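## Task

Carry the green rack holding tubes from the counter to the desk, and carry the empty red rack from the desk to the counter, passing through the door that closes by itself. At the end both racks must stand upright, each tube must sit fully seated in a hole of the green rack, and the door must be closed. A rack or tube touching the floor means failure. One or both robots may be used. Finish by releasing everything and backing away. A robot that tips over or is left leaning means failure.

## Robot and tools

Robots: two identical Hello Robot Stretch 4 units, r1 and r2. Each has an omni-wheel base, a lift sliding on a mast, an arm that telescopes forward, a three-joint wrist (yaw, pitch, roll) and a two-finger gripper. Each is about 1.6 m tall; its base rim lies within 0.23 m of the base origin. Loose objects may occasionally get nudged by an outside push.

Frames: the base frame sits on the floor below the base centre, x ahead, y to the left, z up. hand_pose (a point between the open fingertips) is reported in it; with all wrist joints at 0 its axes line up with the base frame, though the printed position can be slightly wrong. The odometry frame is the base frame where the robot stood when the scene began. Every robot reports in its own frames, so relative positions of r1 and r2 come only from images, lidar_m and wrist_depth_mm.

execute_actions: argument "actions" is a list holding one action (or none, which just returns state and images). The action is an object keyed by "r1" and/or "r2". Per robot: "base" with exactly one of translate_m (straight drive, metres, forward positive, -2 to 2), strafe_m (sideways, metres, left positive, -2 to 2) or rotate_rad (spin in place, radians, counter-clockwise seen from above positive, -3.2 to 3.2); these are offsets measured from the base position in the latest reported state. "joints" holds absolute targets by name: lift_m 0 to 1.2; arm_m 0 to 0.55; wrist_yaw_rad -1.134 to 4.276 (0 ahead, positive left, 3.14 stowed; beyond 3.4 the arm may block); wrist_pitch_rad -1.117 to 4.259 (0 level, 1.57 pointing down); wrist_roll_rad -1.117 to 4.259 (positive turns clockwise viewed from behind the gripper); gripper_m -0.038 to 0.141 (fingertip gap; negative squeezes the tips together). Done tolerances: ±0.004 for lift, arm, gripper; ±0.02 yaw and roll; ±0.05 pitch. Optional "pace": "slow", "default", "fast", "max" (base up to 0.1/0.3/0.4/0.6 m/s and 1/2/3/4 rad/s; with lift above 0.2 at the start these shrink, to 0.3 m/s and 1 rad/s at 1.2). Optional "contact_limits": {"arm_m": value 0 to 0.75}, default 0.5, how firmly the arm may push before halting. Or send {"end_of_arm": "enable_torque"} alone to revive wrist or gripper motors that shut off. Motions in one action start together. Joint targets outside range are clipped and reported; other bad values or unknown keys reject the whole call. "cameras" lists which images to return (r1_head_camera, r1_head_left_camera, r1_head_right_camera, r1_wrist_camera, the same for r2, or "all"; [] for none). Omitted parts may keep pushing toward earlier targets. Once a reported stop occurs, later calls in the same reply are skipped.

wait: {"seconds": 0 to 10}; commands nothing and returns state and images. zoom_image: {"camera": name, "region": [x0, y0, x1, y1]} in pixels from the top-left, at most 504 by 504, on the newest full image. finished_scene: {"scene": n}, irreversible, reports success.

Results: base_status and joint_status per motion: "done"; "off_target" (rested short, may still push); "contact_stop_at_<key>" (hit something; lift, arm or wheels go slack, so a lift may sag under load and a base may roll); "limit_stop_at_<name>"; "torque_fault" (wrist or gripper motor overloaded and went limp, e.g. pressed into something or more than about 2 kg held level; needs enable_torque). limit_stop_at_tilt means a lean beyond 6 degrees: lift, arm and wheels go slack until it lessens. limit_stop_at_own_body guards self-collision, likely with pitch below -0.2 and roll below -0.4 or above 4. on_its_own lists what the call did not command; "held at" is a target, not a position. base_odometry counts wheel turns, so slips show as travel; if turned_by_wheels and turned_by_imu differ by over about 0.1 rad, something was hit. base_tilt in degrees, forward and right positive, with a fixed offset up to about 1.5. motor_effort is percent of max, peak in brackets; wheels positive means turning right. lidar_m: 12 distances in metres, 30-degree sectors starting straight ahead and going counter-clockwise (4th left, 7th back, 10th right); "-" is nothing seen or closer than 0.25 m; it misses glass and thin legs and sees the other robot. wrist_depth_mm: 7x7 grid of median depths, 100 to 2000 mm.

Cameras: each calibration line gives K, distortion and T_world_to_cam mapping the carrying robot's base frame into the camera frame, with small per-scene errors, larger for the wrist camera on an extended arm.

Gripping: command a gap smaller than the object; deeper squeeze pulls it toward the wrist. Readings don't prove a hold; a firm grip shows as gripper effort change. If fingertips snag on a surface, raise the lift. To unfold at the start, send lift_m 0.4 with wrist_yaw_rad 0.

Avoid: robots pressing into each other (run ends; no state line reports robot contact), dropping racks or tubes, carrying over 1 kg with arm_m above 0.2 while driving or turning, hard pushes with a high gripper, and shared carries since travel can differ by up to 3 cm per metre. Shorter robot motion time is better.

Each tool is called after "Emit:" by a JSON object that holds its "op" and its "data".

## Session

Emit:
{"op": "execute_actions", "data": {"actions": []}}

Scene clock: 0.00 s.
r1.base_odometry: x=+0.000 y=+0.000 heading=+0.000 (m, m, rad; r1's odometry frame)
r1.turned_by_wheels: +0.000 (rad since the last result)
r1.turned_by_imu: +0.000 (rad since the last result)
r1.base_tilt: forward=-0.3 right=+1.0 (deg)
r1.lidar_m: 0.90 0.91 0.89 0.81 0.82 1.09 1.07 1.10 1.41 1.21 1.21 0.97
r1.base_status: not commanded
r1.joint_positions: lift_m=+0.133 arm_m=-0.001 wrist_yaw_rad=+3.164 wrist_pitch_rad=-0.017 wrist_roll_rad=-0.018 gripper_m=+0.057
r1.joint_status: not commanded
r1.motor_effort: lift_m=+20 arm_m=+0 wrist_yaw_rad=-1 wrist_pitch_rad=-7 wrist_roll_rad=-4 gripper_m=-4 wheel_0=+0 wheel_1=+0 wheel_2=+0 (%)
r1.hand_pose: x=-0.1206 y=+0.0809 z=+0.3161 quat_wxyz=(-0.011, +0.008, -0.009, +1.000) (m; r1's base frame)
r1.wrist_depth_mm: - - 138 1205 1205 1205 1060 / - - 135 1229 1229 1229 1098 / - - 137 270 1255 1229 1098 / - 122 142 1255 1255 1255 1098 / 190 1255 1255 1255 1255 1255 1098 / 195 1025 931 1008 211 931 976 / 193 294 294 741 768 691 723
r2.base_odometry: x=+0.000 y=+0.000 heading=+0.000 (m, m, rad; r2's odometry frame)
r2.turned_by_wheels: +0.000 (rad since the last result)
r2.turned_by_imu: +0.000 (rad since the last result)
r2.base_tilt: forward=+0.1 right=+0.4 (deg)
r2.lidar_m: 0.87 0.81 0.83 1.24 1.87 2.01 2.32 2.18 0.90 0.67 0.65 0.71
r2.base_status: not commanded
r2.joint_positions: lift_m=+0.135 arm_m=-0.002 wrist_yaw_rad=+3.207 wrist_pitch_rad=+0.006 wrist_roll_rad=-0.011 gripper_m=+0.057
r2.joint_status: not commanded
r2.motor_effort: lift_m=+19 arm_m=+0 wrist_yaw_rad=+1 wrist_pitch_rad=-5 wrist_roll_rad=+0 gripper_m=-2 wheel_0=+0 wheel_1=+0 wheel_2=+1 (%)
r2.hand_pose: x=-0.1247 y=+0.0684 z=+0.3112 quat_wxyz=(-0.033, -0.003, -0.005, +0.999) (m; r2's base frame)
r2.wrist_depth_mm: - 128 169 - - - 1808 / - 116 134 - - - 1808 / - 119 151 - - - 1863 / 133 132 - - - - 1863 / 1537 1983 1863 1808 1708 1708 1618 / 917 1098 212 1078 196 991 960 / 225 496 750 - 768 699 707
pictures: r1_head_camera, r1_head_left_camera, r1_head_right_camera, r1_wrist_camera, r2_head_camera, r2_head_left_camera, r2_head_right_camera, r2_wrist_camera
Images, in order (width x height): r1_head_camera 420x560, r1_head_left_camera 420x672, r1_head_right_camera 420x672, r1_wrist_camera 616x392, r2_head_camera 420x560, r2_head_left_camera 420x672, r2_head_right_camera 420x672, r2_wrist_camera 616x392.

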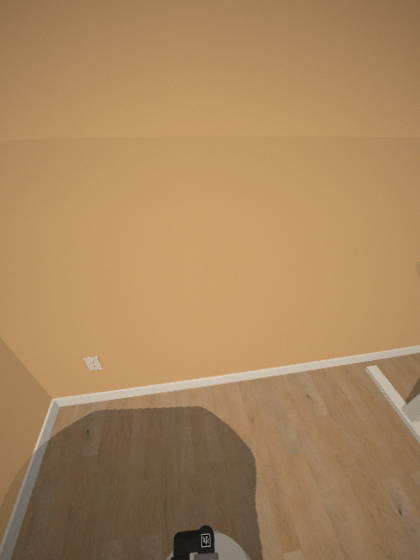

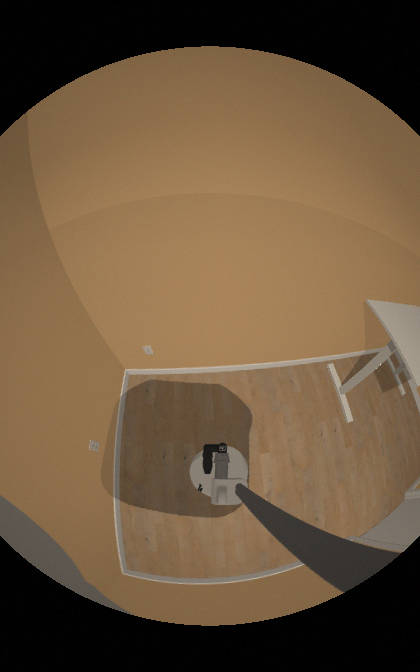

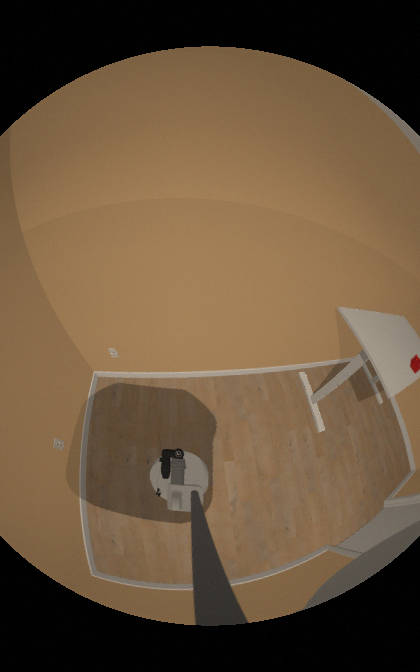

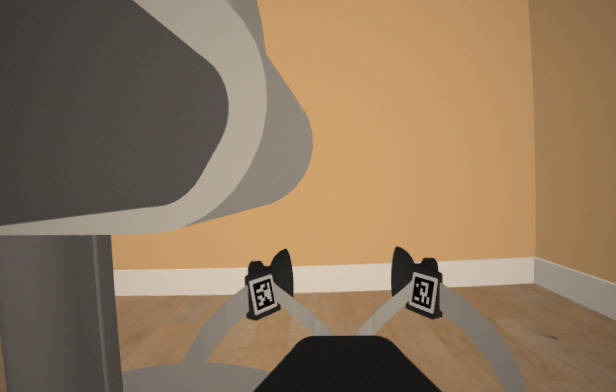

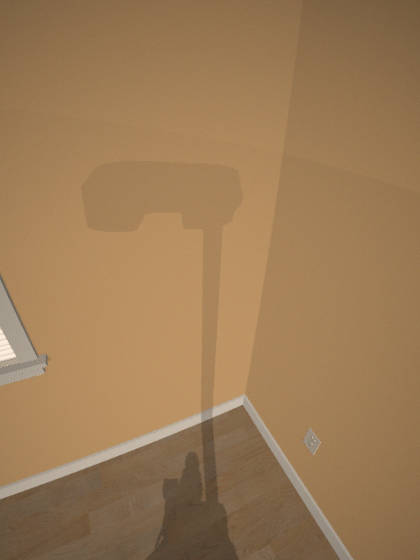

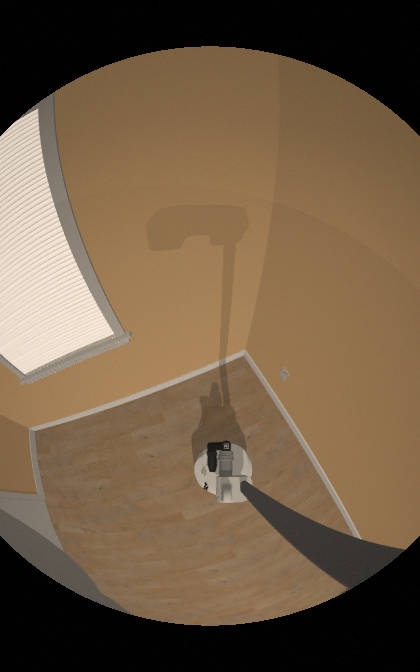

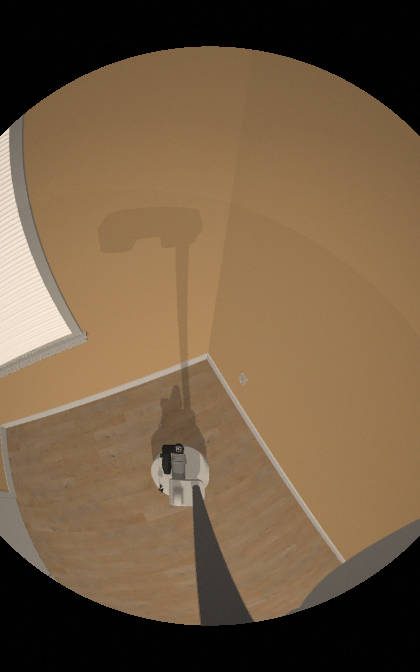

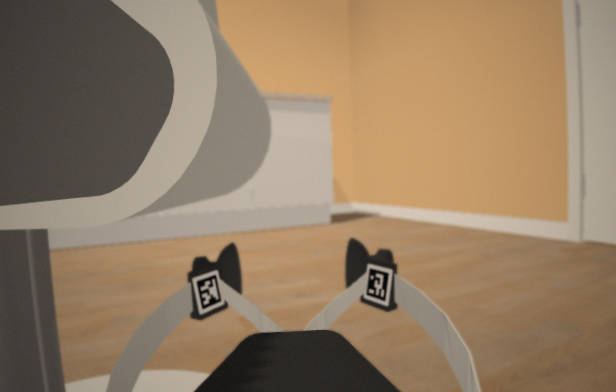

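Emit:
{"op": "execute_actions", "data": {"actions": [{"r1":{"base":{"rotate_rad":-1.45},"joints":{"lift_m":0.7,"wrist_yaw_rad":0,"gripper_m":0.14}},"r2":{"base":{"rotate_rad":2.7},"joints":{"lift_m":0.8,"wrist_yaw_rad":0,"gripper_m":0.14}}}]}}

Scene clock: 4.43 s.
r1.base_odometry: x=+0.000 y=+0.000 heading=-1.450 (m, m, rad; r1's odometry frame)
r1.turned_by_wheels: -1.450 (rad since the last result)
r1.turned_by_imu: -1.438 (rad since the last result)
r1.base_tilt: forward=-0.3 right=+1.0 (deg)
r1.lidar_m: 1.18 1.24 0.93 0.90 0.94 0.85 0.81 0.86 1.13 1.09 1.15 1.57
r1.base_status: done
r1.joint_positions: lift_m=+0.700 arm_m=-0.001 wrist_yaw_rad=+0.000 wrist_pitch_rad=-0.017 wrist_roll_rad=-0.018 gripper_m=+0.140
r1.joint_status: all done
r1.motor_effort: lift_m=+26(25) arm_m=-1(0) wrist_yaw_rad=-1(7) wrist_pitch_rad=-8(7) wrist_roll_rad=-3(4) gripper_m=+1(2) wheel_0=+1(7) wheel_1=+0(6) wheel_2=+0(7) (%)
r1.hand_pose: x=+0.4583 y=-0.0873 z=+0.8826 quat_wxyz=(+1.000, -0.009, -0.008, +0.000) (m; r1's base frame)
r1.wrist_depth_mm: 1255 1708 - - - - 1756 / 1255 1708 - - - - 1808 / 1205 1756 - - - - 1756 / 1205 1499 - - - - 1808 / 1229 1499 - - - - 1808 / 1205 1576 1182 - - 194 1808 / 1205 1576 1921 1921 1921 1808 1756
r2.base_odometry: x=+0.000 y=+0.000 heading=+2.699 (m, m, rad; r2's odometry frame)
r2.turned_by_wheels: +2.699 (rad since the last result)
r2.turned_by_imu: +2.691 (rad since the last result)
r2.base_tilt: forward=+0.2 right=+0.4 (deg)
r2.lidar_m: 2.09 2.27 1.73 0.85 0.66 0.64 0.71 0.85 0.81 0.90 1.45 1.88
r2.base_status: done
r2.joint_positions: lift_m=+0.800 arm_m=-0.002 wrist_yaw_rad=+0.000 wrist_pitch_rad=+0.006 wrist_roll_rad=-0.011 gripper_m=+0.140
r2.joint_status: all done
r2.motor_effort: lift_m=+22(26) arm_m=+0(0) wrist_yaw_rad=+0(5) wrist_pitch_rad=-6(5) wrist_roll_rad=-1(1) gripper_m=+1(4) wheel_0=-7(12) wheel_1=-6(11) wheel_2=-6(11) (%)
r2.hand_pose: x=+0.4574 y=-0.0874 z=+0.9762 quat_wxyz=(+1.000, -0.005, +0.003, +0.000) (m; r2's base frame)
r2.wrist_depth_mm: - - - - 1808 1537 1366 / - - - - 1808 1576 1430 / - - - - 1863 1576 1430 / - - - - 1863 1618 1430 / 1983 - - - 1808 1576 1430 / - 198 - - 1863 1576 1430 / 1921 - - - 1921 1661 1430
pictures: r1_head_camera, r1_head_left_camera, r1_head_right_camera, r1_wrist_camera, r2_head_camera, r2_head_left_camera, r2_head_right_camera, r2_wrist_camera
camera_calibration (this result's frames):
r1_wrist_camera: T_world_to_cam=[[0.0791533, -0.996797, 0.0113858, -0.114084], [-0.0265462, -0.0135253, -0.999556, 0.942676], [0.996509, 0.0788159, -0.0275318, -0.199416], [0, 0, 0, 1]] pos_world=[0.232774, -0.085251, 0.938066]
r2_wrist_camera: T_world_to_cam=[[-0.0461602, -0.998657, -0.0235358, -0.0550856], [-0.0547382, 0.0260542, -0.998161, 1.04665], [0.997433, -0.044787, -0.0558673, -0.178201], [0, 0, 0, 1]] pos_world=[0.232493, -0.0902623, 1.03347]
Images, in order (width x height): r1_head_camera 420x560, r1_head_left_camera 420x672, r1_head_right_camera 420x672, r1_wrist_camera 616x392, r2_head_camera 420x560, r2_head_left_camera 420x672, r2_head_right_camera 420x672, r2_wrist_camera 616x392.

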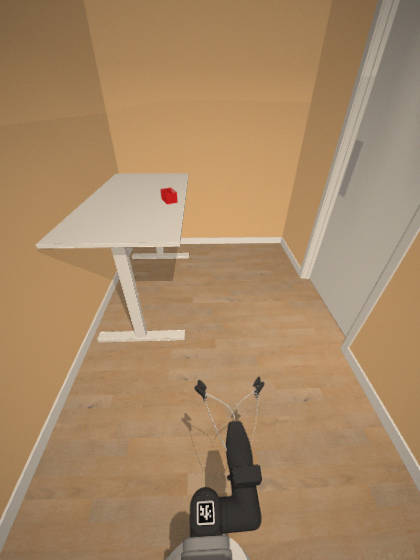

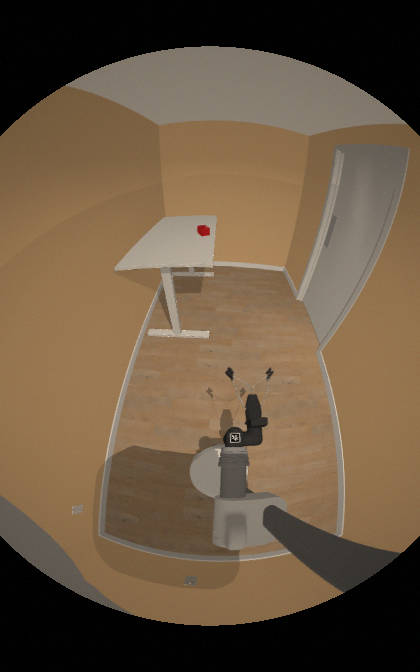

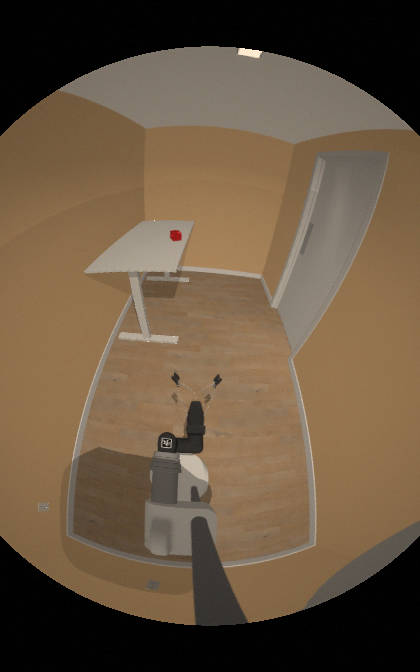

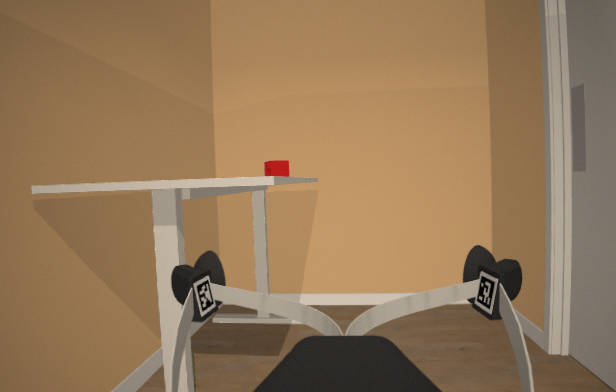

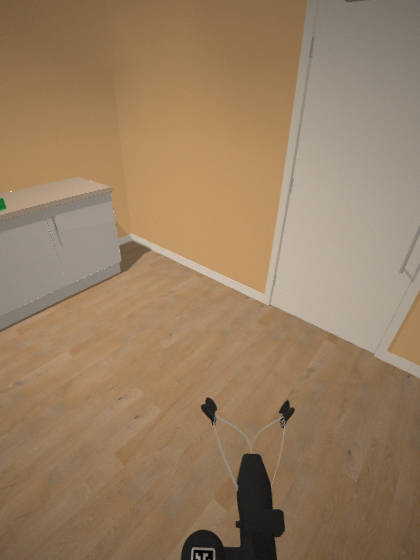

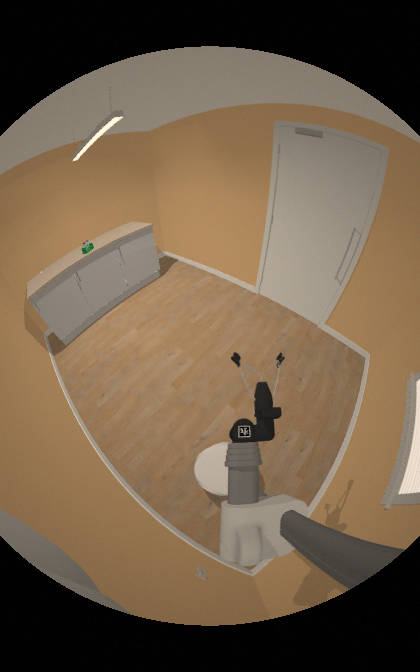

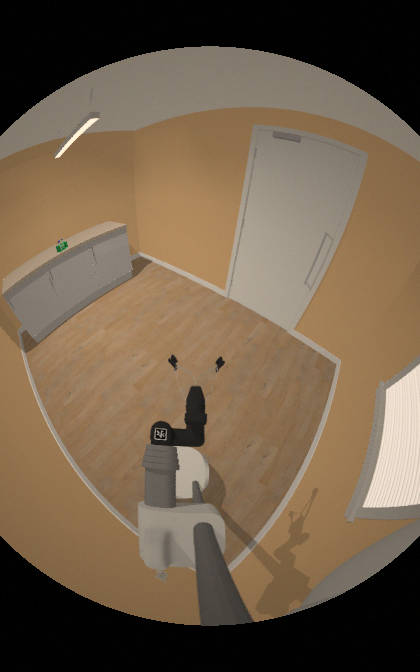

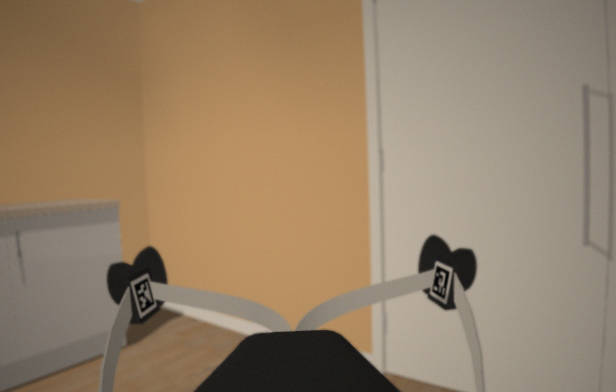

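Emit:
{"op": "execute_actions", "data": {"actions": [{"r1":{"base":{"strafe_m":-0.5},"joints":{"lift_m":0.85}},"r2":{"base":{"rotate_rad":0.865}}}], "cameras": []}}

Emit:
{"op": "execute_actions", "data": {"actions": [{"r1":{"base":{"translate_m":1.63},"pace":"fast"},"r2":{"base":{"translate_m":1.7},"pace":"fast"}}], "cameras": []}}

Emit:
{"op": "execute_actions", "data": {"actions": [{"r1":{"base":{"rotate_rad":1.57}},"r2":{"base":{"strafe_m":-0.43}}}], "cameras": ["r1_head_camera","r1_wrist_camera","r2_head_camera","r2_wrist_camera"]}}

Scene clock: 12.23 s.
r1.base_odometry: x=-0.496 y=-0.060 heading=-1.450 (m, m, rad; r1's odometry frame)
r1.turned_by_wheels: +0.000 (rad since the last result)
r1.turned_by_imu: +0.000 (rad since the last result)
r1.base_tilt: forward=-0.2 right=+0.9 (deg)
r1.lidar_m: 2.40 1.35 1.46 1.41 1.18 0.85 0.82 0.84 0.59 0.57 0.62 0.86
r1.base_status: done
r1.joint_positions: lift_m=+0.850 arm_m=-0.001 wrist_yaw_rad=+0.000 wrist_pitch_rad=-0.017 wrist_roll_rad=-0.018 gripper_m=+0.140
r1.joint_status: all done
r1.motor_effort: lift_m=+26(27) arm_m=+0(0) wrist_yaw_rad=-2(3) wrist_pitch_rad=-8(7) wrist_roll_rad=-3(3) gripper_m=-2(1) wheel_0=-1(8) wheel_1=+2(7) wheel_2=+1(0) (%)
r1.hand_pose: x=+0.4583 y=-0.0874 z=+1.0326 quat_wxyz=(+1.000, -0.009, -0.008, +0.000) (m; r1's base frame)
r1.wrist_depth_mm: 1863 - - - - 1537 831 / 1863 - - - - 1576 842 / 1863 - - - - 1618 854 / 1756 - - - - 1661 854 / 1229 - - - - 1397 866 / 1255 - - - - 193 866 / 1661 - - - - 1661 866
r2.base_odometry: x=+0.000 y=+0.000 heading=-2.721 (m, m, rad; r2's odometry frame)
r2.turned_by_wheels: +0.864 (rad since the last result)
r2.turned_by_imu: +0.863 (rad since the last result)
r2.base_tilt: forward=+0.2 right=+0.3 (deg)
r2.lidar_m: 2.23 0.98 0.69 0.65 0.68 0.89 0.81 0.82 1.14 1.87 1.99 2.36
r2.base_status: done
r2.joint_positions: lift_m=+0.800 arm_m=-0.002 wrist_yaw_rad=+0.000 wrist_pitch_rad=+0.006 wrist_roll_rad=-0.011 gripper_m=+0.140
r2.joint_status: not commanded
r2.motor_effort: lift_m=+22(22) arm_m=+0(0) wrist_yaw_rad=+0(1) wrist_pitch_rad=-4(6) wrist_roll_rad=+0(0) gripper_m=+1(1) wheel_0=-6(11) wheel_1=-4(13) wheel_2=-5(11) (%)
r2.hand_pose: x=+0.4573 y=-0.0874 z=+0.9763 quat_wxyz=(+1.000, -0.005, +0.003, +0.000) (m; r2's base frame)
r2.wrist_depth_mm: 1308 - - - - - - / 1308 - - - - - - / 1336 - - - - - - / 1336 - - - - - - / 1308 1756 - - - - - / 1281 198 - - - - - / 1255 1863 - - - 1983 1983
pictures: none
No camera images: the call's "cameras" was empty. Leave "cameras" out to get every camera's image.

Scene clock: 17.90 s.
r1.base_odometry: x=-0.300 y=-1.679 heading=-1.450 (m, m, rad; r1's odometry frame)
r1.turned_by_wheels: +0.000 (rad since the last result)
r1.turned_by_imu: -0.007 (rad since the last result)
r1.base_tilt: forward=-0.3 right=+0.9 (deg)
r1.lidar_m: 1.27 0.85 0.62 0.60 0.63 1.99 2.36 0.84 0.70 0.67 0.72 0.85
r1.base_status: done
r1.joint_positions: lift_m=+0.850 arm_m=-0.001 wrist_yaw_rad=+0.000 wrist_pitch_rad=-0.017 wrist_roll_rad=-0.018 gripper_m=+0.140
r1.joint_status: not commanded
r1.motor_effort: lift_m=+26(26) arm_m=+0(1) wrist_yaw_rad=+0(1) wrist_pitch_rad=-7(7) wrist_roll_rad=-4(4) gripper_m=-1(0) wheel_0=+0(5) wheel_1=-1(5) wheel_2=+2(11) (%)
r1.hand_pose: x=+0.4583 y=-0.0874 z=+1.0326 quat_wxyz=(+1.000, -0.009, -0.008, +0.000) (m; r1's base frame)
r1.wrist_depth_mm: 1160 1138 1078 1060 1042 1025 842 / 1138 1138 1098 1060 1042 1025 854 / 1160 1118 1118 1078 1042 1025 866 / 1182 1138 1118 1078 1060 1025 878 / 1182 1160 1118 1098 1060 1042 891 / 1205 1138 1118 1098 1078 193 891 / 1205 1182 1138 1118 1078 1042 878
r2.base_odometry: x=-1.551 y=-0.695 heading=-2.720 (m, m, rad; r2's odometry frame)
r2.turned_by_wheels: +0.000 (rad since the last result)
r2.turned_by_imu: -0.005 (rad since the last result)
r2.base_tilt: forward=+0.1 right=+0.4 (deg)
r2.lidar_m: 0.52 0.55 0.76 0.71 0.76 0.99 2.49 2.61 1.95 1.84 0.80 0.56
r2.base_status: done
r2.joint_positions: lift_m=+0.800 arm_m=-0.002 wrist_yaw_rad=+0.000 wrist_pitch_rad=+0.006 wrist_roll_rad=-0.011 gripper_m=+0.140
r2.joint_status: not commanded
r2.motor_effort: lift_m=+21(21) arm_m=+0(0) wrist_yaw_rad=+0(1) wrist_pitch_rad=-6(7) wrist_roll_rad=+1(1) gripper_m=+0(2) wheel_0=+5(11) wheel_1=+4(11) wheel_2=-3(19) (%)
r2.hand_pose: x=+0.4573 y=-0.0874 z=+0.9763 quat_wxyz=(+1.000, -0.005, +0.003, +0.000) (m; r2's base frame)
r2.wrist_depth_mm: 891 931 931 976 976 1008 1008 / 904 917 946 960 976 1025 1025 / 931 946 960 991 991 1025 1025 / 931 946 976 976 1008 521 1042 / 647 634 615 591 559 436 480 / 357 199 332 345 345 355 364 / 324 330 336 - 375 382 392
pictures: none
No camera images: the call's "cameras" was empty. Leave "cameras" out to get every camera's image.

Scene clock: 20.67 s.
r1.base_odometry: x=-0.299 y=-1.678 heading=+0.120 (m, m, rad; r1's odometry frame)
r1.turned_by_wheels: +1.570 (rad since the last result)
r1.turned_by_imu: +1.557 (rad since the last result)
r1.base_tilt: forward=-0.2 right=+1.0 (deg)
r1.lidar_m: 0.58 0.62 2.02 2.38 0.86 0.70 0.68 0.72 0.88 1.27 0.84 0.62
r1.base_status: done
r1.joint_positions: lift_m=+0.850 arm_m=-0.001 wrist_yaw_rad=+0.000 wrist_pitch_rad=-0.017 wrist_roll_rad=-0.018 gripper_m=+0.140
r1.joint_status: not commanded
r1.motor_effort: lift_m=+25(26) arm_m=+0(1) wrist_yaw_rad=+0(1) wrist_pitch_rad=-7(7) wrist_roll_rad=-4(2) gripper_m=+0(0) wheel_0=+1(5) wheel_1=-1(5) wheel_2=+2(6) (%)
r1.hand_pose: x=+0.4583 y=-0.0874 z=+1.0327 quat_wxyz=(+1.000, -0.009, -0.008, +0.000) (m; r1's base frame)
r1.wrist_depth_mm: 1255 1255 1205 1182 1160 1118 1078 / 1281 1255 1229 1182 1160 1138 1078 / 1281 1255 1229 1205 1160 1118 1118 / 1308 1255 1229 1205 1182 1138 1118 / 1308 759 723 699 512 484 603 / 442 439 392 418 379 193 382 / 1308 1308 1229 1229 1182 1160 1160
r2.base_odometry: x=-1.727 y=-0.303 heading=-2.720 (m, m, rad; r2's odometry frame)
r2.turned_by_wheels: +0.000 (rad since the last result)
r2.turned_by_imu: +0.000 (rad since the last result)
r2.base_tilt: forward=+0.2 right=+0.4 (deg)
r2.lidar_m: 0.55 0.56 0.76 1.15 1.19 1.56 2.54 2.14 1.50 1.42 0.85 0.61
r2.base_status: done
r2.joint_positions: lift_m=+0.800 arm_m=-0.002 wrist_yaw_rad=+0.000 wrist_pitch_rad=+0.006 wrist_roll_rad=-0.011 gripper_m=+0.140
r2.joint_status: not commanded
r2.motor_effort: lift_m=+22(21) arm_m=+0(0) wrist_yaw_rad=+1(2) wrist_pitch_rad=-8(5) wrist_roll_rad=+0(1) gripper_m=+0(3) wheel_0=+5(12) wheel_1=-4(15) wheel_2=+0(1) (%)
r2.hand_pose: x=+0.4573 y=-0.0874 z=+0.9763 quat_wxyz=(+1.000, -0.005, +0.003, +0.000) (m; r2's base frame)
r2.wrist_depth_mm: 931 946 960 976 991 1025 1025 / 931 946 960 976 991 1025 1042 / 946 960 976 991 1025 1042 1042 / 946 960 991 1008 1025 1042 1060 / 654 442 512 597 564 525 521 / 357 198 351 362 368 379 387 / 353 368 375 - 397 404 413
pictures: r1_head_camera, r1_wrist_camera, r2_head_camera, r2_wrist_camera
camera_calibration (this result's frames):
r1_wrist_camera: T_world_to_cam=[[0.078792, -0.996826, 0.0113858, -0.115732], [-0.0265513, -0.0135157, -0.999556, 1.09274], [0.996537, 0.0784547, -0.0275319, -0.195293], [0, 0, 0, 1]] pos_world=[0.232749, -0.0852739, 1.08819]
r2_wrist_camera: T_world_to_cam=[[-0.0464655, -0.998643, -0.0235356, -0.0550323], [-0.0547304, 0.0260708, -0.998161, 1.04672], [0.997419, -0.0450919, -0.0558675, -0.178197], [0, 0, 0, 1]] pos_world=[0.232467, -0.0902817, 1.03355]
Images, in order (width x height): r1_head_camera 420x560, r1_wrist_camera 616x392, r2_head_camera 420x560, r2_wrist_camera 616x392.

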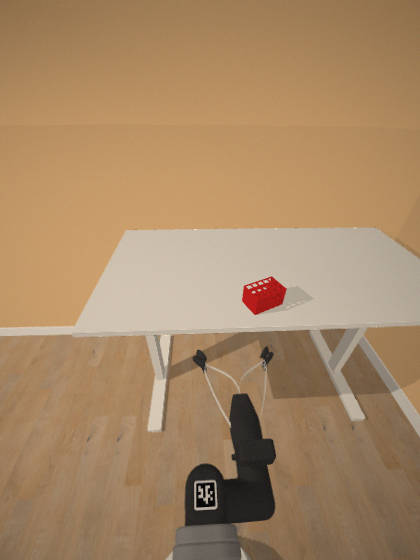

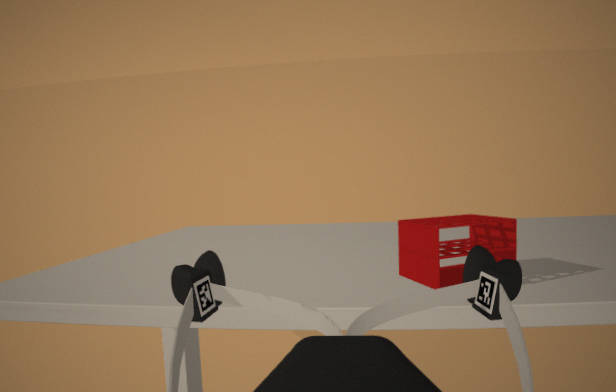

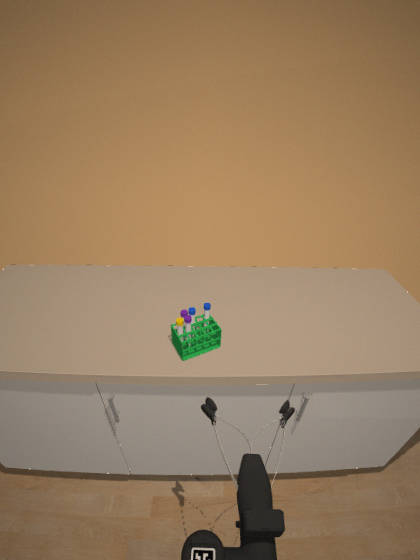

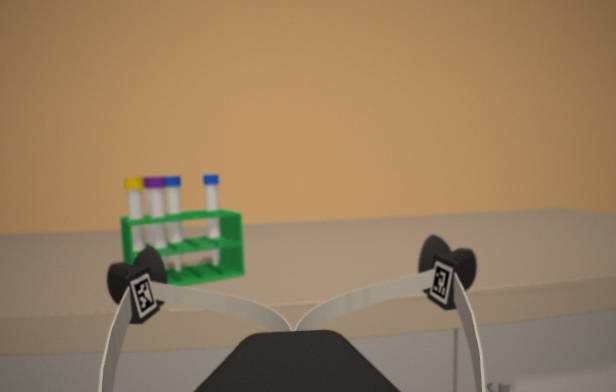

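Emit:
{"op": "execute_actions", "data": {"actions": [{"r1":{"base":{"strafe_m":-0.58},"joints":{"lift_m":0.83}},"r2":{"base":{"strafe_m":-0.2},"joints":{"lift_m":0.785}}}], "cameras": []}}

Emit:
{"op": "execute_actions", "data": {"actions": [{"r1":{"base":{"rotate_rad":0.55},"joints":{"arm_m":0.12}},"r2":{"base":{"rotate_rad":0.45},"joints":{"arm_m":0.08}}}], "cameras": ["r1_head_camera","r1_wrist_camera","r2_head_camera","r2_wrist_camera"]}}

Scene clock: 26.63 s.
r1.base_odometry: x=-0.230 y=-2.254 heading=+0.120 (m, m, rad; r1's odometry frame)
r1.turned_by_wheels: +0.000 (rad since the last result)
r1.turned_by_imu: +0.000 (rad since the last result)
r1.base_tilt: forward=-0.2 right=+1.0 (deg)
r1.lidar_m: 0.59 0.62 0.86 2.36 0.98 0.71 0.57 0.61 0.72 0.68 0.73 0.62
r1.base_status: done
r1.joint_positions: lift_m=+0.830 arm_m=-0.001 wrist_yaw_rad=+0.000 wrist_pitch_rad=-0.017 wrist_roll_rad=-0.018 gripper_m=+0.140
r1.joint_status: all done
r1.motor_effort: lift_m=+16(23) arm_m=-1(0) wrist_yaw_rad=-2(1) wrist_pitch_rad=-7(7) wrist_roll_rad=-3(3) gripper_m=-1(3) wheel_0=-2(8) wheel_1=+2(7) wheel_2=+1(1) (%)
r1.hand_pose: x=+0.4583 y=-0.0874 z=+1.0134 quat_wxyz=(+1.000, -0.009, -0.008, +0.000) (m; r1's base frame)
r1.wrist_depth_mm: 1281 1255 1182 1182 1138 1118 1008 / 1308 1255 1205 1205 1138 1118 1025 / 1255 1255 1229 1182 1160 1138 1042 / 1281 1255 1229 1205 1160 1138 1042 / 535 591 615 591 569 530 517 / 1308 418 392 387 382 193 931 / 1336 1308 1255 1229 1182 778 1042
r2.base_odometry: x=-1.809 y=-0.121 heading=-2.720 (m, m, rad; r2's odometry frame)
r2.turned_by_wheels: +0.000 (rad since the last result)
r2.turned_by_imu: +0.001 (rad since the last result)
r2.base_tilt: forward=+0.2 right=+0.5 (deg)
r2.lidar_m: 0.57 0.58 0.81 1.35 1.40 1.87 2.53 1.82 1.27 1.21 0.85 0.61
r2.base_status: done
r2.joint_positions: lift_m=+0.785 arm_m=-0.002 wrist_yaw_rad=+0.000 wrist_pitch_rad=+0.006 wrist_roll_rad=-0.011 gripper_m=+0.140
r2.joint_status: all done
r2.motor_effort: lift_m=+15(20) arm_m=+0(0) wrist_yaw_rad=+1(2) wrist_pitch_rad=-6(5) wrist_roll_rad=+1(0) gripper_m=+0(2) wheel_0=+5(13) wheel_1=-4(12) wheel_2=+0(1) (%)
r2.hand_pose: x=+0.4573 y=-0.0874 z=+0.9618 quat_wxyz=(+1.000, -0.005, +0.003, +0.000) (m; r2's base frame)
r2.wrist_depth_mm: 946 946 960 991 1025 1025 1060 / 946 960 976 1008 1025 1042 1060 / 946 960 991 1008 1042 1042 1078 / 946 976 976 1008 1025 1060 1078 / 477 559 539 521 500 462 452 / 349 199 364 368 379 392 421 / 373 382 387 - 407 418 427
pictures: none
No camera images: the call's "cameras" was empty. Leave "cameras" out to get every camera's image.

Scene clock: 28.03 s.
r1.base_odometry: x=-0.230 y=-2.254 heading=+0.670 (m, m, rad; r1's odometry frame)
r1.turned_by_wheels: +0.550 (rad since the last result)
r1.turned_by_imu: +0.545 (rad since the last result)
r1.base_tilt: forward=-0.1 right=+1.0 (deg)
r1.lidar_m: 0.63 0.88 2.16 0.94 0.72 0.57 0.65 0.73 0.69 0.74 0.60 0.60
r1.base_status: done
r1.joint_positions: lift_m=+0.830 arm_m=+0.119 wrist_yaw_rad=+0.000 wrist_pitch_rad=-0.017 wrist_roll_rad=-0.018 gripper_m=+0.140
r1.joint_status: all done
r1.motor_effort: lift_m=+16(16) arm_m=+6(5) wrist_yaw_rad=+0(2) wrist_pitch_rad=-8(8) wrist_roll_rad=-3(4) gripper_m=-2(3) wheel_0=+0(5) wheel_1=-1(4) wheel_2=+0(8) (%)
r1.hand_pose: x=+0.5784 y=-0.0873 z=+1.0134 quat_wxyz=(+1.000, -0.009, -0.008, +0.000) (m; r1's base frame)
r1.wrist_depth_mm: - - 1576 1336 1138 960 854 / - - 1661 1336 1138 976 866 / - - 1661 1366 1138 991 866 / - - 1708 1336 1118 976 866 / - 640 609 496 484 525 508 / - - 392 355 291 193 296 / - - 1576 1430 274 247 225
r2.base_odometry: x=-1.809 y=-0.121 heading=-2.272 (m, m, rad; r2's odometry frame)
r2.turned_by_wheels: +0.449 (rad since the last result)
r2.turned_by_imu: +0.448 (rad since the last result)
r2.base_tilt: forward=+0.2 right=+0.4 (deg)
r2.lidar_m: 0.56 0.73 1.34 1.38 1.76 2.47 2.03 1.34 1.20 1.24 0.62 0.57
r2.base_status: done
r2.joint_positions: lift_m=+0.785 arm_m=+0.078 wrist_yaw_rad=+0.000 wrist_pitch_rad=+0.006 wrist_roll_rad=-0.011 gripper_m=+0.140
r2.joint_status: all done
r2.motor_effort: lift_m=+15(15) arm_m=+9(10) wrist_yaw_rad=+0(2) wrist_pitch_rad=-6(5) wrist_roll_rad=+0(1) gripper_m=-1(1) wheel_0=-6(11) wheel_1=-6(10) wheel_2=-6(11) (%)
r2.hand_pose: x=+0.5378 y=-0.0874 z=+0.9618 quat_wxyz=(+1.000, -0.005, +0.003, +0.000) (m; r2's base frame)
r2.wrist_depth_mm: 1281 1138 1025 960 878 809 759 / 1255 1160 1060 976 866 809 759 / 1308 1182 1060 960 891 831 759 / 1308 1182 976 455 891 820 759 / 564 559 452 439 492 459 449 / 404 198 322 301 268 260 276 / 436 382 357 - 268 247 236
pictures: r1_head_camera, r1_wrist_camera, r2_head_camera, r2_wrist_camera
camera_calibration (this result's frames):
r1_wrist_camera: T_world_to_cam=[[0.0790016, -0.996809, 0.011386, -0.125037], [-0.0265466, -0.0135213, -0.999556, 1.07665], [0.996521, 0.0786643, -0.0275301, -0.315519], [0, 0, 0, 1]] pos_world=[0.352881, -0.0852606, 1.0689]
r2_wrist_camera: T_world_to_cam=[[-0.0461711, -0.998656, -0.0235358, -0.0517087], [-0.0547341, 0.0260546, -0.998161, 1.03668], [0.997433, -0.044798, -0.0558635, -0.259241], [0, 0, 0, 1]] pos_world=[0.31293, -0.090263, 1.01907]
Images, in order (width x height): r1_head_camera 420x560, r1_wrist_camera 616x392, r2_head_camera 420x560, r2_wrist_camera 616x392.

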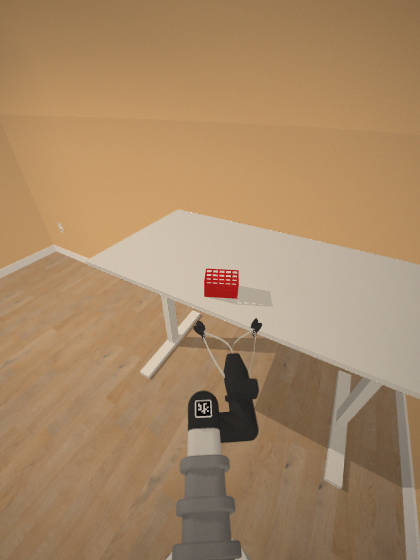

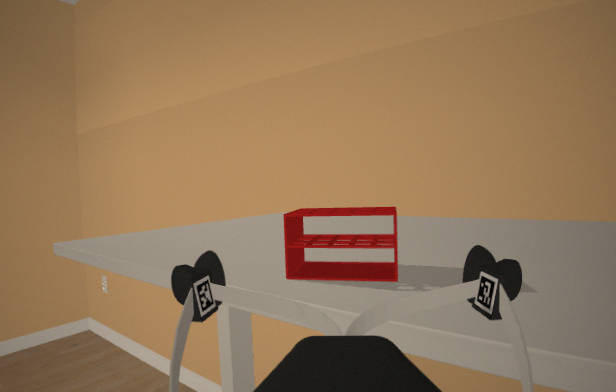

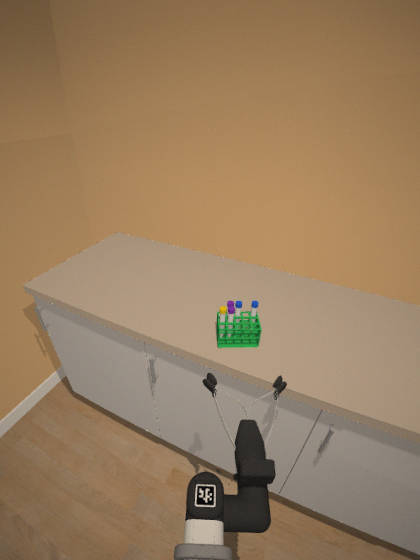

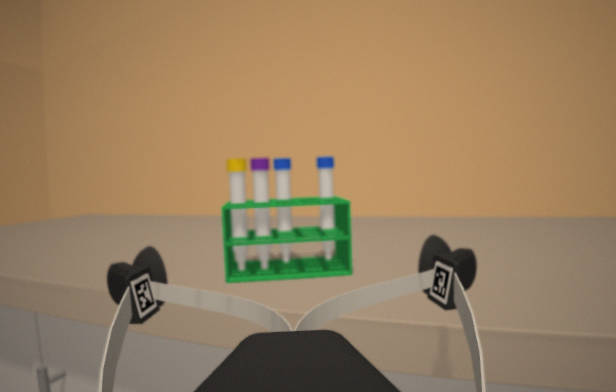

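Nicely aligned.

Emit:
{"op": "execute_actions", "data": {"actions": [{"r1":{"joints":{"arm_m":0.27,"wrist_yaw_rad":0.03}},"r2":{"joints":{"arm_m":0.2}}}], "cameras": ["r1_wrist_camera","r2_wrist_camera"]}}

Scene clock: 30.33 s.
r1.base_odometry: x=-0.230 y=-2.254 heading=+0.670 (m, m, rad; r1's odometry frame)
r1.turned_by_wheels: +0.000 (rad since the last result)
r1.turned_by_imu: +0.000 (rad since the last result)
r1.base_tilt: forward=-0.1 right=+1.0 (deg)
r1.lidar_m: 0.67 0.90 2.18 0.95 0.69 0.58 0.63 0.73 0.68 0.73 0.63 0.59
r1.base_status: not commanded
r1.joint_positions: lift_m=+0.830 arm_m=+0.269 wrist_yaw_rad=+0.030 wrist_pitch_rad=-0.017 wrist_roll_rad=-0.018 gripper_m=+0.140
r1.joint_status: all done
r1.motor_effort: lift_m=+16(16) arm_m=+6(6) wrist_yaw_rad=+0(5) wrist_pitch_rad=-7(7) wrist_roll_rad=-3(3) gripper_m=+1(2) wheel_0=+1(0) wheel_1=-1(1) wheel_2=+0(0) (%)
r1.hand_pose: x=+0.7309 y=-0.0787 z=+1.0134 quat_wxyz=(+1.000, -0.009, -0.008, +0.015) (m; r1's base frame)
r1.wrist_depth_mm: - 1983 1499 1182 1008 854 750 / - 1983 1464 1182 1008 854 750 / - - 1537 1205 991 878 778 / - - 1537 1205 1025 866 768 / 640 627 609 306 477 521 504 / - 338 277 276 256 194 294 / - - 240 224 230 213 213
r2.base_odometry: x=-1.809 y=-0.121 heading=-2.272 (m, m, rad; r2's odometry frame)
r2.turned_by_wheels: +0.000 (rad since the last result)
r2.turned_by_imu: +0.001 (rad since the last result)
r2.base_tilt: forward=+0.2 right=+0.4 (deg)
r2.lidar_m: 0.60 0.72 1.36 1.39 1.75 2.48 2.04 1.32 1.22 1.24 0.64 0.56
r2.base_status: not commanded
r2.joint_positions: lift_m=+0.785 arm_m=+0.198 wrist_yaw_rad=+0.000 wrist_pitch_rad=+0.006 wrist_roll_rad=-0.011 gripper_m=+0.140
r2.joint_status: all done
r2.motor_effort: lift_m=+15(15) arm_m=+9(9) wrist_yaw_rad=+2(1) wrist_pitch_rad=-6(5) wrist_roll_rad=+1(0) gripper_m=+2(1) wheel_0=-7(7) wheel_1=-6(6) wheel_2=-6(6) (%)
r2.hand_pose: x=+0.6578 y=-0.0874 z=+0.9618 quat_wxyz=(+1.000, -0.005, +0.003, +0.000) (m; r2's base frame)
r2.wrist_depth_mm: 1118 1008 917 831 759 699 668 / 1118 1025 917 842 778 715 668 / 1160 1042 931 842 788 723 668 / 1160 1042 296 329 778 723 683 / 564 549 293 329 382 459 452 / 310 198 263 271 253 258 274 / 241 216 213 - 218 202 205
pictures: r1_wrist_camera, r2_wrist_camera
camera_calibration (this result's frames):
r1_wrist_camera: T_world_to_cam=[[0.108641, -0.994016, 0.0113861, -0.149926], [-0.0261307, -0.0143055, -0.999556, 1.08044], [0.993738, 0.108295, -0.0275285, -0.463775], [0, 0, 0, 1]] pos_world=[0.505391, -0.0833481, 1.06891]
r2_wrist_camera: T_world_to_cam=[[-0.0463032, -0.99865, -0.0235364, -0.046118], [-0.0547175, 0.0260619, -0.998162, 1.04324], [0.997428, -0.0449303, -0.0558504, -0.378959], [0, 0, 0, 1]] pos_world=[0.432932, -0.0902714, 1.01908]
Images, in order (width x height): r1_wrist_camera 616x392, r2_wrist_camera 616x392.

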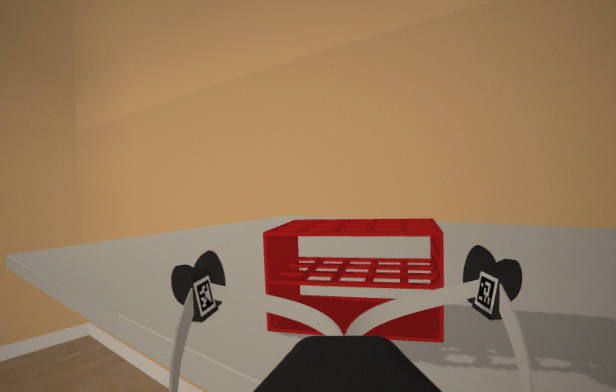

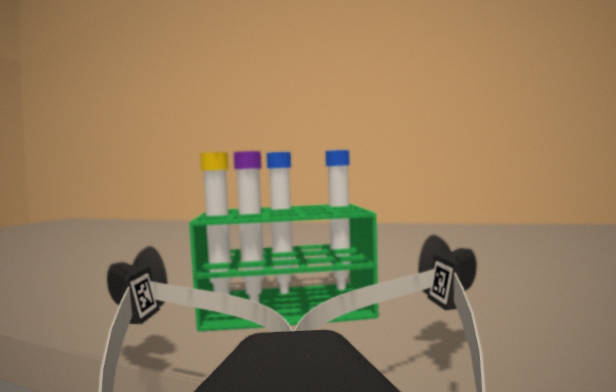

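Emit:
{"op": "execute_actions", "data": {"actions": [{"r1":{"base":{"strafe_m":-0.006},"joints":{"lift_m":0.82}},"r2":{"base":{"strafe_m":0.006},"joints":{"lift_m":0.778}}}], "cameras": []}}

Emit:
{"op": "execute_actions", "data": {"actions": [{"r1":{"joints":{"arm_m":0.335},"pace":"slow"},"r2":{"joints":{"arm_m":0.27},"pace":"slow"}}], "cameras": ["r1_head_camera","r1_wrist_camera","r2_head_camera","r2_wrist_camera"]}}

Scene clock: 35.67 s.
r1.base_odometry: x=-0.226 y=-2.259 heading=+0.670 (m, m, rad; r1's odometry frame)
r1.turned_by_wheels: +0.000 (rad since the last result)
r1.turned_by_imu: +0.000 (rad since the last result)
r1.base_tilt: forward=-0.3 right=+1.1 (deg)
r1.lidar_m: 0.73 0.87 2.16 0.98 0.72 0.60 0.63 0.71 0.69 0.74 0.62 0.57
r1.base_status: done
r1.joint_positions: lift_m=+0.820 arm_m=+0.269 wrist_yaw_rad=+0.030 wrist_pitch_rad=-0.017 wrist_roll_rad=-0.018 gripper_m=+0.140
r1.joint_status: all done
r1.motor_effort: lift_m=+15(16) arm_m=+6(5) wrist_yaw_rad=-1(1) wrist_pitch_rad=-7(7) wrist_roll_rad=-3(3) gripper_m=-1(1) wheel_0=-1(5) wheel_1=+1(7) wheel_2=+0(0) (%)
r1.hand_pose: x=+0.7309 y=-0.0787 z=+1.0035 quat_wxyz=(+1.000, -0.009, -0.008, +0.015) (m; r1's base frame)
r1.wrist_depth_mm: - 1921 1464 1160 991 854 750 / - 1983 1499 1182 991 854 759 / - - 1537 1205 991 854 759 / - - 1499 1182 991 878 759 / 591 574 484 397 394 473 462 / - 334 253 271 244 194 268 / - - 220 204 209 194 199
r2.base_odometry: x=-1.804 y=-0.124 heading=-2.272 (m, m, rad; r2's odometry frame)
r2.turned_by_wheels: +0.000 (rad since the last result)
r2.turned_by_imu: +0.001 (rad since the last result)
r2.base_tilt: forward=+0.2 right=+0.4 (deg)
r2.lidar_m: 0.61 0.74 1.32 1.38 1.74 2.48 2.03 1.30 1.23 1.24 0.64 0.53
r2.base_status: done
r2.joint_positions: lift_m=+0.778 arm_m=+0.198 wrist_yaw_rad=+0.000 wrist_pitch_rad=+0.006 wrist_roll_rad=-0.011 gripper_m=+0.140
r2.joint_status: all done
r2.motor_effort: lift_m=+16(15) arm_m=+9(9) wrist_yaw_rad=+1(0) wrist_pitch_rad=-8(4) wrist_roll_rad=+0(0) gripper_m=-1(2) wheel_0=-3(12) wheel_1=+2(9) wheel_2=+0(6) (%)
r2.hand_pose: x=+0.6578 y=-0.0874 z=+0.9548 quat_wxyz=(+1.000, -0.005, +0.003, +0.000) (m; r2's base frame)
r2.wrist_depth_mm: 1118 1008 917 842 768 699 668 / 1118 1025 931 842 788 715 668 / 1160 1042 917 842 788 715 668 / 1160 1042 293 327 778 732 683 / 525 512 293 332 324 427 415 / 290 199 245 259 236 242 255 / 240 213 201 - 203 189 191
pictures: none
No camera images: the call's "cameras" was empty. Leave "cameras" out to get every camera's image.

Scene clock: 37.63 s.
r1.base_odometry: x=-0.226 y=-2.259 heading=+0.670 (m, m, rad; r1's odometry frame)
r1.turned_by_wheels: +0.000 (rad since the last result)
r1.turned_by_imu: +0.000 (rad since the last result)
r1.base_tilt: forward=-0.4 right=+1.0 (deg)
r1.lidar_m: 0.76 0.88 2.16 0.95 0.71 0.60 0.62 0.72 0.68 0.73 0.61 0.57
r1.base_status: not commanded
r1.joint_positions: lift_m=+0.820 arm_m=+0.334 wrist_yaw_rad=+0.030 wrist_pitch_rad=-0.017 wrist_roll_rad=-0.018 gripper_m=+0.140
r1.joint_status: all done
r1.motor_effort: lift_m=+15(15) arm_m=+6(7) wrist_yaw_rad=+0(0) wrist_pitch_rad=-8(7) wrist_roll_rad=-3(4) gripper_m=+2(1) wheel_0=-1(1) wheel_1=+1(1) wheel_2=+0(0) (%)
r1.hand_pose: x=+0.7958 y=-0.0787 z=+1.0035 quat_wxyz=(+1.000, -0.009, -0.008, +0.015) (m; r1's base frame)
r1.wrist_depth_mm: - 1863 1366 1098 931 798 699 / - 1863 1397 1118 931 798 707 / - 1921 1430 1118 960 809 715 / - 1983 1430 1118 931 820 715 / 585 574 236 281 264 410 462 / 306 304 211 221 213 193 268 / 1138 220 205 204 204 193 198
r2.base_odometry: x=-1.804 y=-0.124 heading=-2.272 (m, m, rad; r2's odometry frame)
r2.turned_by_wheels: +0.000 (rad since the last result)
r2.turned_by_imu: +0.001 (rad since the last result)
r2.base_tilt: forward=+0.2 right=+0.4 (deg)
r2.lidar_m: 0.59 0.76 1.34 1.37 1.72 2.48 2.03 1.34 1.21 1.26 0.61 0.56
r2.base_status: not commanded
r2.joint_positions: lift_m=+0.778 arm_m=+0.268 wrist_yaw_rad=+0.000 wrist_pitch_rad=+0.006 wrist_roll_rad=-0.011 gripper_m=+0.140
r2.joint_status: all done
r2.motor_effort: lift_m=+15(15) arm_m=+9(10) wrist_yaw_rad=+1(2) wrist_pitch_rad=-7(6) wrist_roll_rad=+1(0) gripper_m=+1(0) wheel_0=-3(3) wheel_1=+3(2) wheel_2=+0(0) (%)
r2.hand_pose: x=+0.7277 y=-0.0874 z=+0.9548 quat_wxyz=(+1.000, -0.005, +0.003, +0.000) (m; r2's base frame)
r2.wrist_depth_mm: 1042 931 831 768 707 647 615 / 1042 931 842 768 715 654 609 / 1042 960 820 768 707 661 621 / 1060 976 222 253 707 676 627 / 525 445 226 255 226 424 415 / 289 197 206 203 227 242 254 / 204 199 193 - 202 188 191
pictures: r1_head_camera, r1_wrist_camera, r2_head_camera, r2_wrist_camera
camera_calibration (this result's frames):
r1_wrist_camera: T_world_to_cam=[[0.108634, -0.994017, 0.0113862, -0.156867], [-0.0261306, -0.0143054, -0.999556, 1.07224], [0.993738, 0.108289, -0.0275284, -0.5286], [0, 0, 0, 1]] pos_world=[0.570349, -0.0833485, 1.059]
r2_wrist_camera: T_world_to_cam=[[-0.0463935, -0.998646, -0.0235364, -0.0430042], [-0.0547152, 0.0260668, -0.998162, 1.04009], [0.997424, -0.0450204, -0.0558504, -0.449115], [0, 0, 0, 1]] pos_world=[0.502871, -0.0902772, 1.01208]
Images, in order (width x height): r1_head_camera 420x560, r1_wrist_camera 616x392, r2_head_camera 420x560, r2_wrist_camera 616x392.

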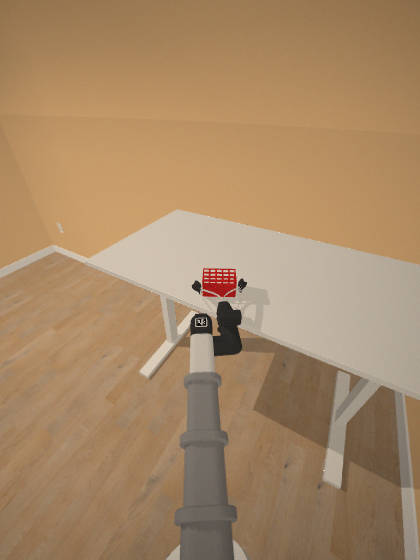

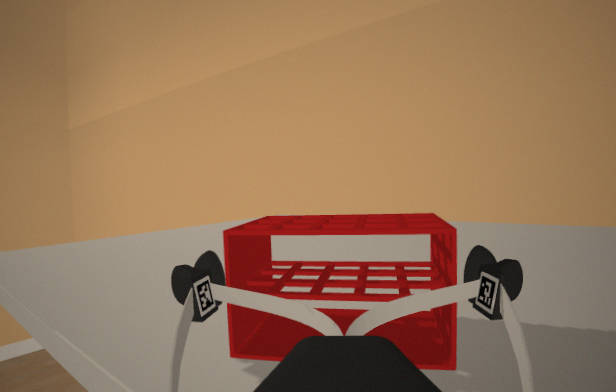

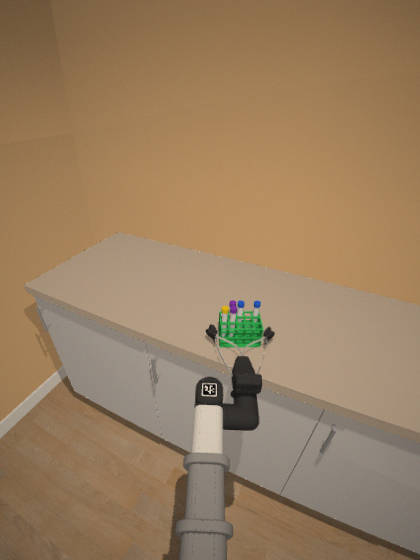

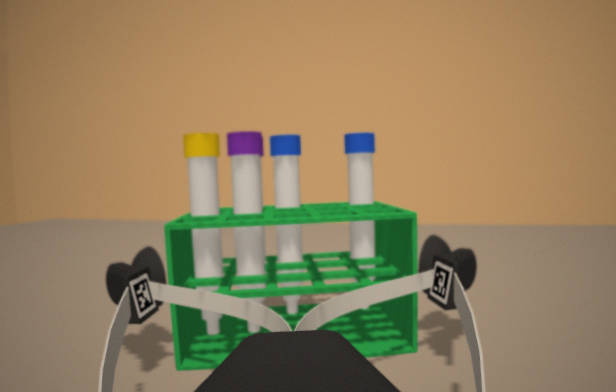

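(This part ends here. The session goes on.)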